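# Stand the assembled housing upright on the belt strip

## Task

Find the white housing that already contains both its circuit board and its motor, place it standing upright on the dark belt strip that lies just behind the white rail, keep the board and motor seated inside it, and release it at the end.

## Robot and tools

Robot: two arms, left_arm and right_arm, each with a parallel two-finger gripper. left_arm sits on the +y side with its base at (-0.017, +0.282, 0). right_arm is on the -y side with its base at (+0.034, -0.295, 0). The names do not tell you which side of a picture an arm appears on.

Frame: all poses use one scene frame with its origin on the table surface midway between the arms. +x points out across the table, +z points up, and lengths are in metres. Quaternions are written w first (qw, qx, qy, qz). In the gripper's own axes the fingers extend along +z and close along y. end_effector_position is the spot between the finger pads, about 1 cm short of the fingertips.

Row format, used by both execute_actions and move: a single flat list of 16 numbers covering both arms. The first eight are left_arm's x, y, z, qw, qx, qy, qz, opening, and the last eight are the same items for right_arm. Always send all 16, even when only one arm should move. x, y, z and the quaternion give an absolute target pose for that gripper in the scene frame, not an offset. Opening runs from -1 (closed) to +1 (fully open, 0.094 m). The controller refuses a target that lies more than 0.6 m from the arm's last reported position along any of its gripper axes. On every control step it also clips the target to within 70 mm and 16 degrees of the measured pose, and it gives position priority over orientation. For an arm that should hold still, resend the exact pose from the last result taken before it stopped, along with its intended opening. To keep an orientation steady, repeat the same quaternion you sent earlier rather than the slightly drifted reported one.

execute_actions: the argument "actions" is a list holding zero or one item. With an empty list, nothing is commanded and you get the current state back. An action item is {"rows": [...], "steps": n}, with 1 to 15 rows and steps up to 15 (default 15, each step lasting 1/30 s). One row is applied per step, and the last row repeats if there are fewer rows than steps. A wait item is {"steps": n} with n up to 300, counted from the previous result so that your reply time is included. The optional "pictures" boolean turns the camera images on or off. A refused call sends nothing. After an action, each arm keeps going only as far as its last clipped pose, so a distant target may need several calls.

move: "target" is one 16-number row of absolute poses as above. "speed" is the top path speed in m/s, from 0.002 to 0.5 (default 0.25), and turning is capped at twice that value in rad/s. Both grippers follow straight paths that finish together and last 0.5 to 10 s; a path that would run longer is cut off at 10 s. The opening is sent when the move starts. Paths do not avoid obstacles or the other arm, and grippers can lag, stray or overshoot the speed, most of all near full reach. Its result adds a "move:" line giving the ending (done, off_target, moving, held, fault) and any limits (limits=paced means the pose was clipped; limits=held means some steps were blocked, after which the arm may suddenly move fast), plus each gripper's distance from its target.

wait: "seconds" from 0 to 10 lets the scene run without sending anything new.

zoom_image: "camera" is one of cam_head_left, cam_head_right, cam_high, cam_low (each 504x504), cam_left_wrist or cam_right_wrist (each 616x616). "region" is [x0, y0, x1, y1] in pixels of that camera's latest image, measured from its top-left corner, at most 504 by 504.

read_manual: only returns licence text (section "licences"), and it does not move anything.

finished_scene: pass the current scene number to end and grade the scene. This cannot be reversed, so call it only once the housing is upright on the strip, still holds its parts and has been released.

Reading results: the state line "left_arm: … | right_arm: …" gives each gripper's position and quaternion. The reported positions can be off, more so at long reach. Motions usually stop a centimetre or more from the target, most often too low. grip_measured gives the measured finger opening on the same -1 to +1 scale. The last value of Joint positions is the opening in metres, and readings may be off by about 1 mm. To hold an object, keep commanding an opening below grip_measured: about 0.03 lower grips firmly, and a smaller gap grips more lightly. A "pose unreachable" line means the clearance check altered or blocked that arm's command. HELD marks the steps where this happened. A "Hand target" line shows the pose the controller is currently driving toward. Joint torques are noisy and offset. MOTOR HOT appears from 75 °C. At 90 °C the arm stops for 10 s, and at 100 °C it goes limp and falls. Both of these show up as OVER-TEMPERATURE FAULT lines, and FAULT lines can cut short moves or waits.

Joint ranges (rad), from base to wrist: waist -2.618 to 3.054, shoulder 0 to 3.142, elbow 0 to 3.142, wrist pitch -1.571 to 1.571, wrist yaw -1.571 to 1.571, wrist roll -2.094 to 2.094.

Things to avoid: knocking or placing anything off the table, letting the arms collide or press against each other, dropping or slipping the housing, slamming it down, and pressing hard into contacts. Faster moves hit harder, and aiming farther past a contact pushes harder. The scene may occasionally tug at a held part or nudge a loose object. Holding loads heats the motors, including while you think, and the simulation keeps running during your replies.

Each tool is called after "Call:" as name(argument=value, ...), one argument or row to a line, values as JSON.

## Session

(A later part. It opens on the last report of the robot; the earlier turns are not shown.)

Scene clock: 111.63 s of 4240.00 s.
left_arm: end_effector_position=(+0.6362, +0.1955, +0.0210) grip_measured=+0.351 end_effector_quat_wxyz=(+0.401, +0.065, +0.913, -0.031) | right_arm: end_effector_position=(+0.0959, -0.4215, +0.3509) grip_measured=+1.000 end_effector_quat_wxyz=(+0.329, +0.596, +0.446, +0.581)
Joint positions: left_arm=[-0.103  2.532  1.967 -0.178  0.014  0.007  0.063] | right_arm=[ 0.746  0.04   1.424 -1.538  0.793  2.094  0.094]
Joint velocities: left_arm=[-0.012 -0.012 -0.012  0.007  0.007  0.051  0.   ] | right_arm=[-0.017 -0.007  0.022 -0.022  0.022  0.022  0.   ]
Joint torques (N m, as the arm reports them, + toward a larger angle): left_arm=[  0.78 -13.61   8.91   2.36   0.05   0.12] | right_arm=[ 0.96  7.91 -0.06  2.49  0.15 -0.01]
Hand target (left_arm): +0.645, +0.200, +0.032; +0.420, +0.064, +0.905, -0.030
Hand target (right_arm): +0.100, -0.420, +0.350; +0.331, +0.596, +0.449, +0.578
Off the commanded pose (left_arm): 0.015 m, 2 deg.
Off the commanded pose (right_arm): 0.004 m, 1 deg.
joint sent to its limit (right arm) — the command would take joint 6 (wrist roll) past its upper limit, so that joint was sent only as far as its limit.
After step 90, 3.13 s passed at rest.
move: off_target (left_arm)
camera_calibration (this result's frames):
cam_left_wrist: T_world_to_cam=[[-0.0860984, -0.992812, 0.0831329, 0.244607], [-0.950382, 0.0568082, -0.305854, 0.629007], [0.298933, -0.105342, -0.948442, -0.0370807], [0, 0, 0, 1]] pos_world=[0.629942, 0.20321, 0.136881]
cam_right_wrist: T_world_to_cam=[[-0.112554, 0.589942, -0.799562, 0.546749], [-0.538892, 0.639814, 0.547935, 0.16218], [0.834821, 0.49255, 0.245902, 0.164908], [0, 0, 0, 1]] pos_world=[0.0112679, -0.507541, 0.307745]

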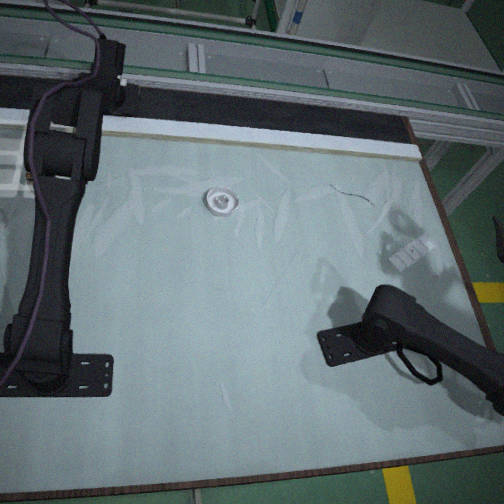

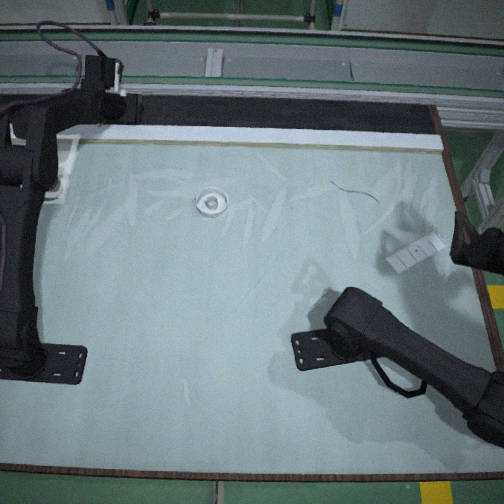

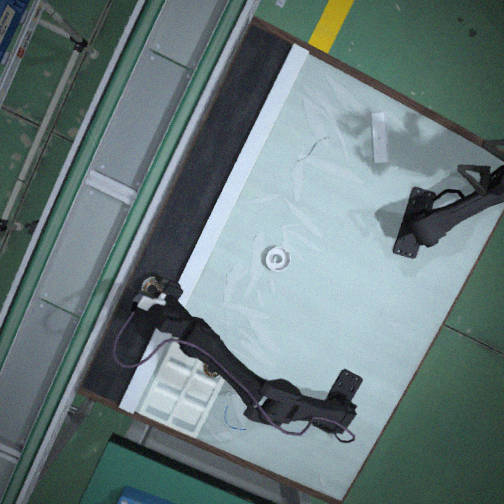

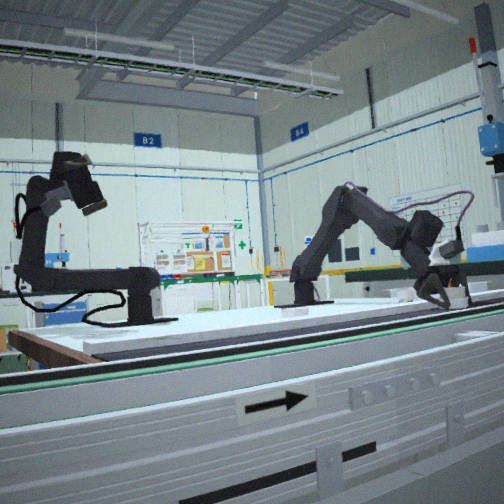

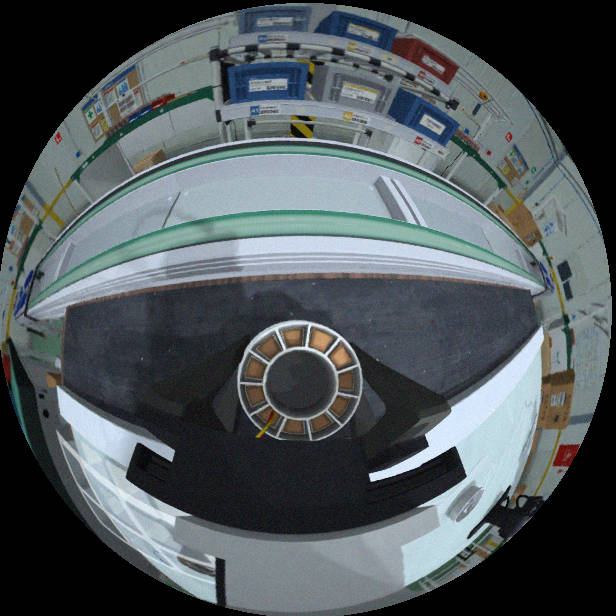

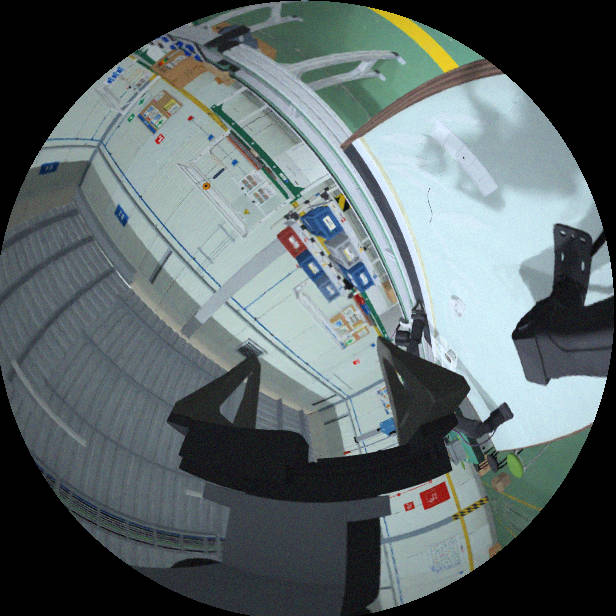

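Contact (torque dropped). Release, then retreat.

Call:
move(
  target=[0.645,0.2,0.034,0.42,0.064,0.905,-0.03,1,0.1,-0.42,0.35,0.33,0.6,0.45,0.58,1],
  speed=0.015,
)

Call:
move(
  target=[0.55,0.2,0.15,0.4,0.064,0.913,-0.03,1,0.1,-0.42,0.35,0.33,0.6,0.45,0.58,1],
  speed=0.08,
)

Scene clock: 132.13 s of 4240.00 s.
left_arm: end_effector_position=(+0.6383, +0.1952, +0.0231) grip_measured=+1.000 end_effector_quat_wxyz=(+0.407, +0.065, +0.911, -0.031) | right_arm: end_effector_position=(+0.0959, -0.4215, +0.3509) grip_measured=+1.000 end_effector_quat_wxyz=(+0.329, +0.596, +0.446, +0.581)
Joint positions: left_arm=[-0.103  2.532  1.967 -0.165  0.014  0.007  0.094] | right_arm=[ 0.746  0.04   1.424 -1.538  0.793  2.094  0.094]
Joint velocities: left_arm=[-0.012  0.002 -0.002 -0.051  0.095 -0.037  0.   ] | right_arm=[ 0.002  0.002 -0.007 -0.037 -0.022 -0.095  0.   ]
Joint torques (N m, as the arm reports them, + toward a larger angle): left_arm=[  0.8  -13.73   9.25   2.16   0.05   0.11] | right_arm=[ 0.99  7.88 -0.05  2.51  0.16  0.  ]
Hand target (left_arm): +0.645, +0.200, +0.034; +0.420, +0.064, +0.905, -0.030
Hand target (right_arm): +0.100, -0.420, +0.350; +0.331, +0.596, +0.449, +0.578
Off the commanded pose (left_arm): 0.014 m, 2 deg.
Off the commanded pose (right_arm): 0.004 m, 1 deg.
joint sent to its limit (right arm) — the command would take joint 6 (wrist roll) past its upper limit, so that joint was sent only as far as its limit.
After step 90, 15.90 s passed at rest.
move: off_target (left_arm)
camera_calibration (this result's frames):
cam_left_wrist: T_world_to_cam=[[-0.0871396, -0.992677, 0.0836566, 0.244965], [-0.946489, 0.056304, -0.317786, 0.629577], [0.310749, -0.106872, -0.944465, -0.0430463], [0, 0, 0, 1]] pos_world=[0.630611, 0.203124, 0.138922]
cam_right_wrist: T_world_to_cam=[[-0.112554, 0.589942, -0.799562, 0.546749], [-0.538892, 0.639814, 0.547935, 0.16218], [0.834821, 0.49255, 0.245902, 0.164908], [0, 0, 0, 1]] pos_world=[0.0112679, -0.507541, 0.307745]

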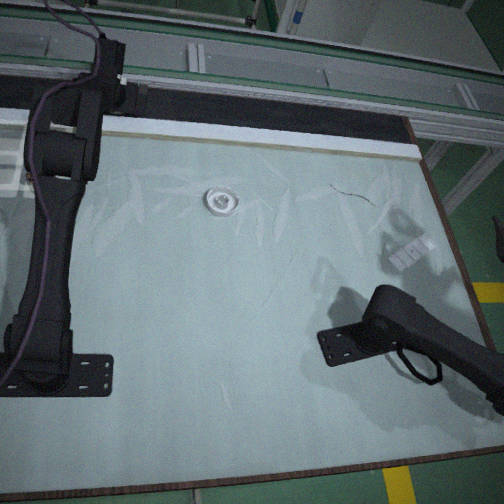

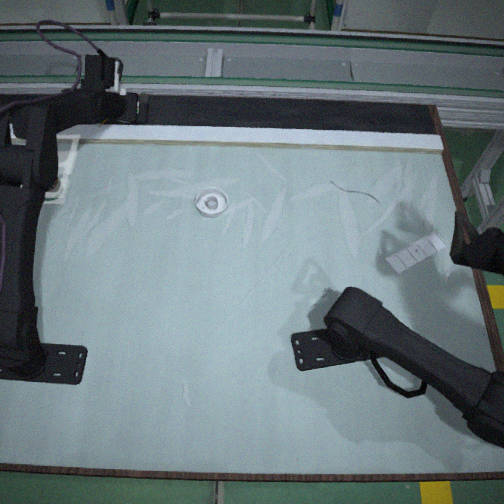

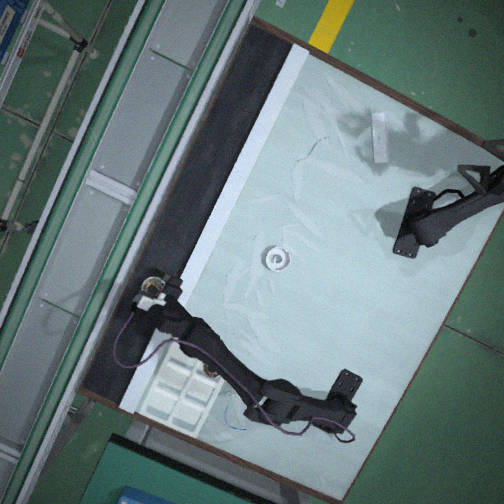

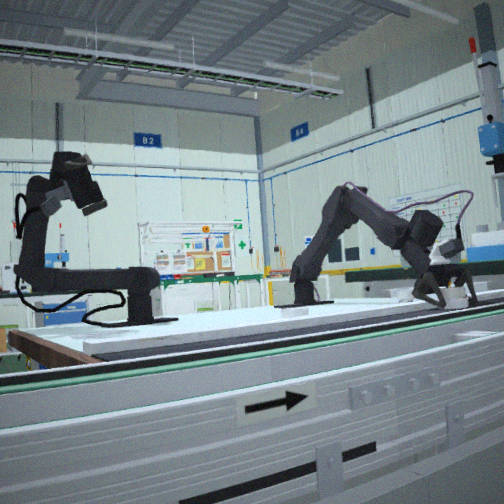

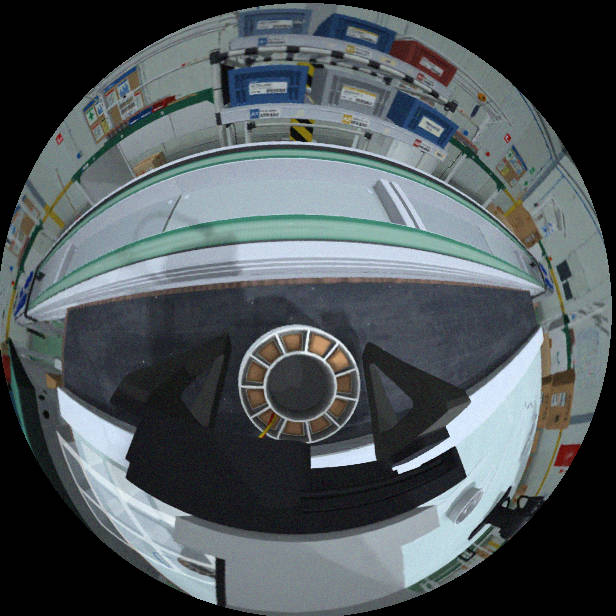

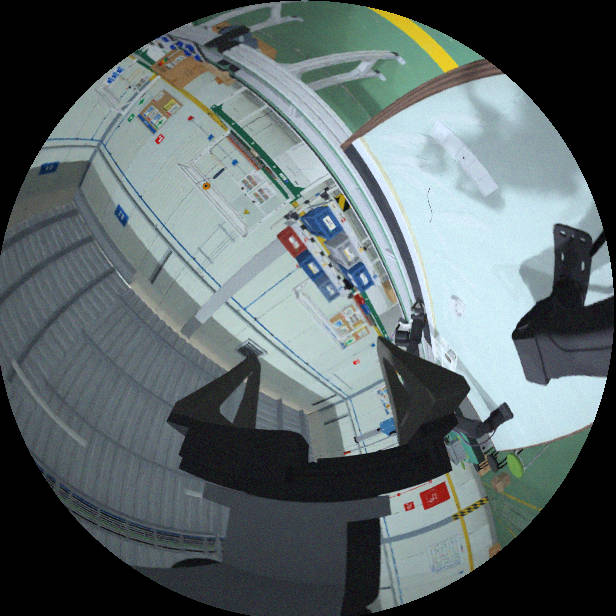

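Scene clock: 134.57 s of 4240.00 s.
left_arm: end_effector_position=(+0.5569, +0.2028, +0.1530) grip_measured=+1.000 end_effector_quat_wxyz=(+0.407, +0.065, +0.910, -0.031) | right_arm: end_effector_position=(+0.0959, -0.4215, +0.3509) grip_measured=+1.000 end_effector_quat_wxyz=(+0.329, +0.596, +0.446, +0.581)
Joint positions: left_arm=[-0.11   2.057  1.685 -0.356  0.008  0.002  0.094] | right_arm=[ 0.746  0.04   1.424 -1.538  0.793  2.094  0.094]
Joint velocities: left_arm=[-0.007  0.032 -0.007  0.066 -0.051  0.022  0.   ] | right_arm=[-0.007 -0.007 -0.027  0.066 -0.022 -0.051  0.   ]
Joint torques (N m, as the arm reports them, + toward a larger angle): left_arm=[ -0.77 -11.67   6.42   1.96  -0.06  -0.02] | right_arm=[ 0.99  7.91 -0.08  2.5   0.15 -0.01]
Hand target (left_arm): +0.550, +0.201, +0.151; +0.400, +0.064, +0.914, -0.030
Hand target (right_arm): +0.100, -0.420, +0.350; +0.331, +0.596, +0.449, +0.578
Off the commanded pose (left_arm): 0.008 m, 1 deg.
Off the commanded pose (right_arm): 0.004 m, 1 deg.
joint sent to its limit (right arm) — the command would take joint 6 (wrist roll) past its upper limit, so that joint was sent only as far as its limit.
move: done
camera_calibration (this result's frames):
cam_left_wrist: T_world_to_cam=[[-0.0871067, -0.992731, 0.0830541, 0.2346], [-0.945883, 0.0562581, -0.319594, 0.593311], [0.312598, -0.106398, -0.943908, 0.104523], [0, 0, 0, 1]] pos_world=[0.548964, 0.210637, 0.268794]
cam_right_wrist: T_world_to_cam=[[-0.112554, 0.589942, -0.799562, 0.546749], [-0.538892, 0.639814, 0.547935, 0.16218], [0.834821, 0.49255, 0.245902, 0.164908], [0, 0, 0, 1]] pos_world=[0.0112679, -0.507541, 0.307745]

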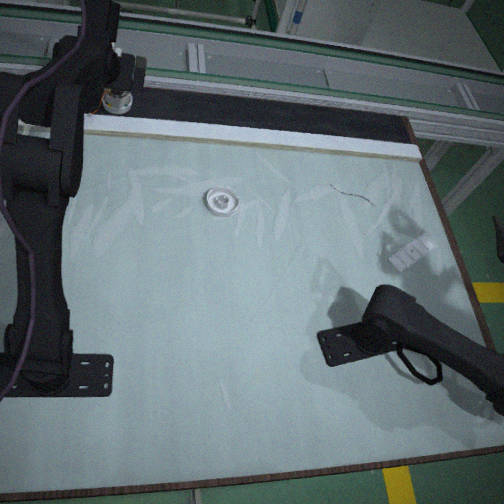

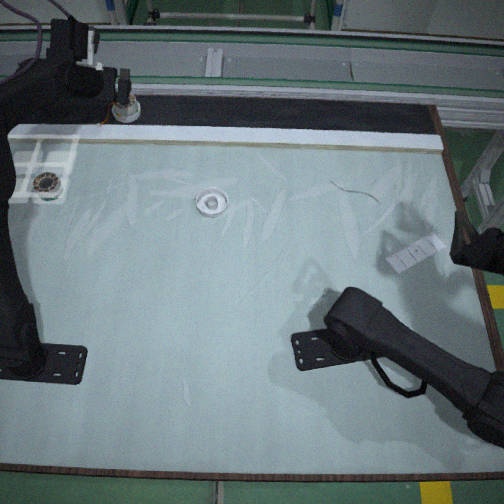

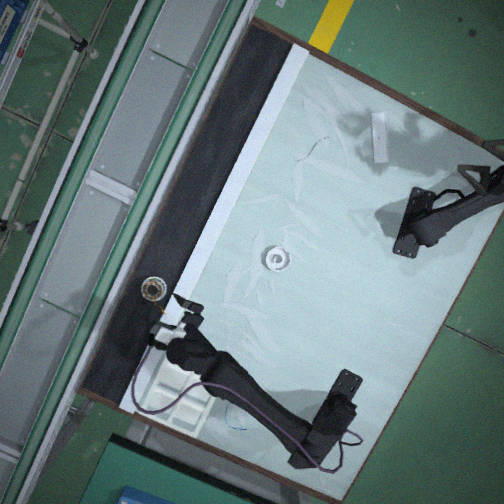

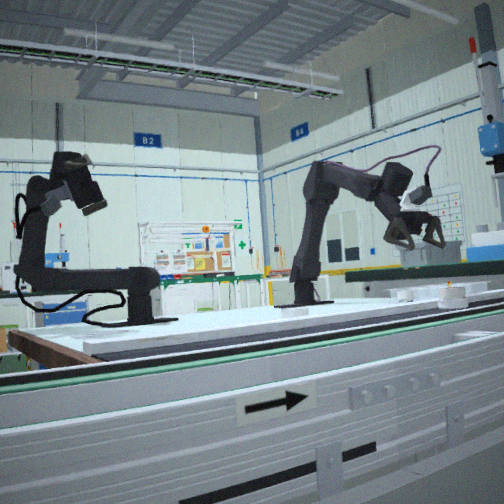

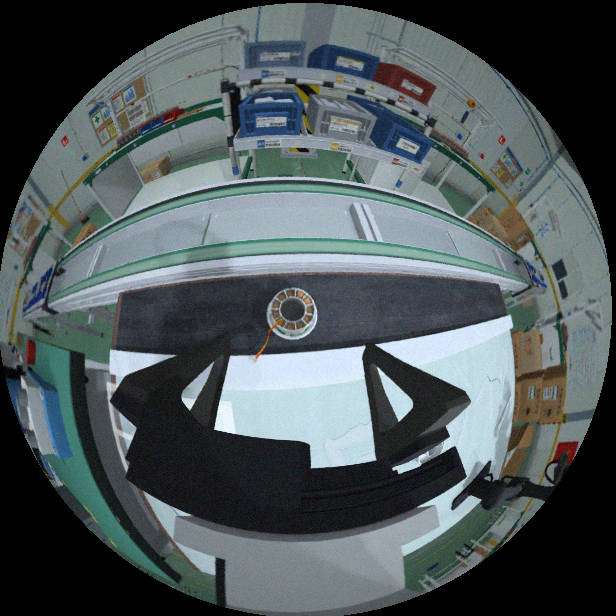

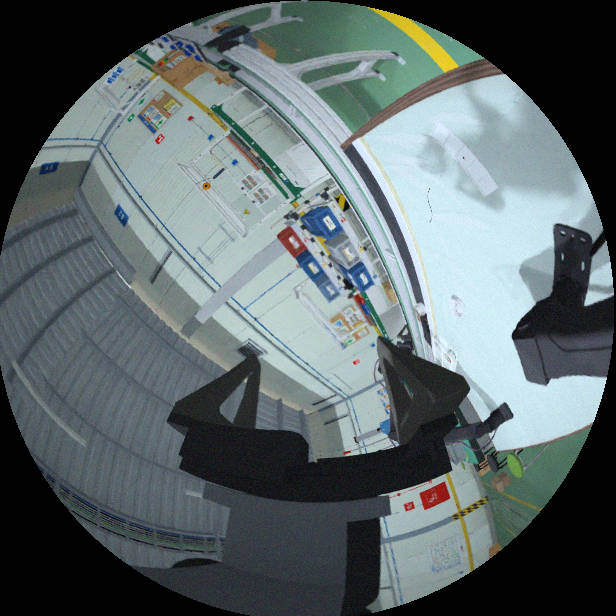

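Call:
finished_scene(
  scene=1,
)

The scene is finished: the task was done.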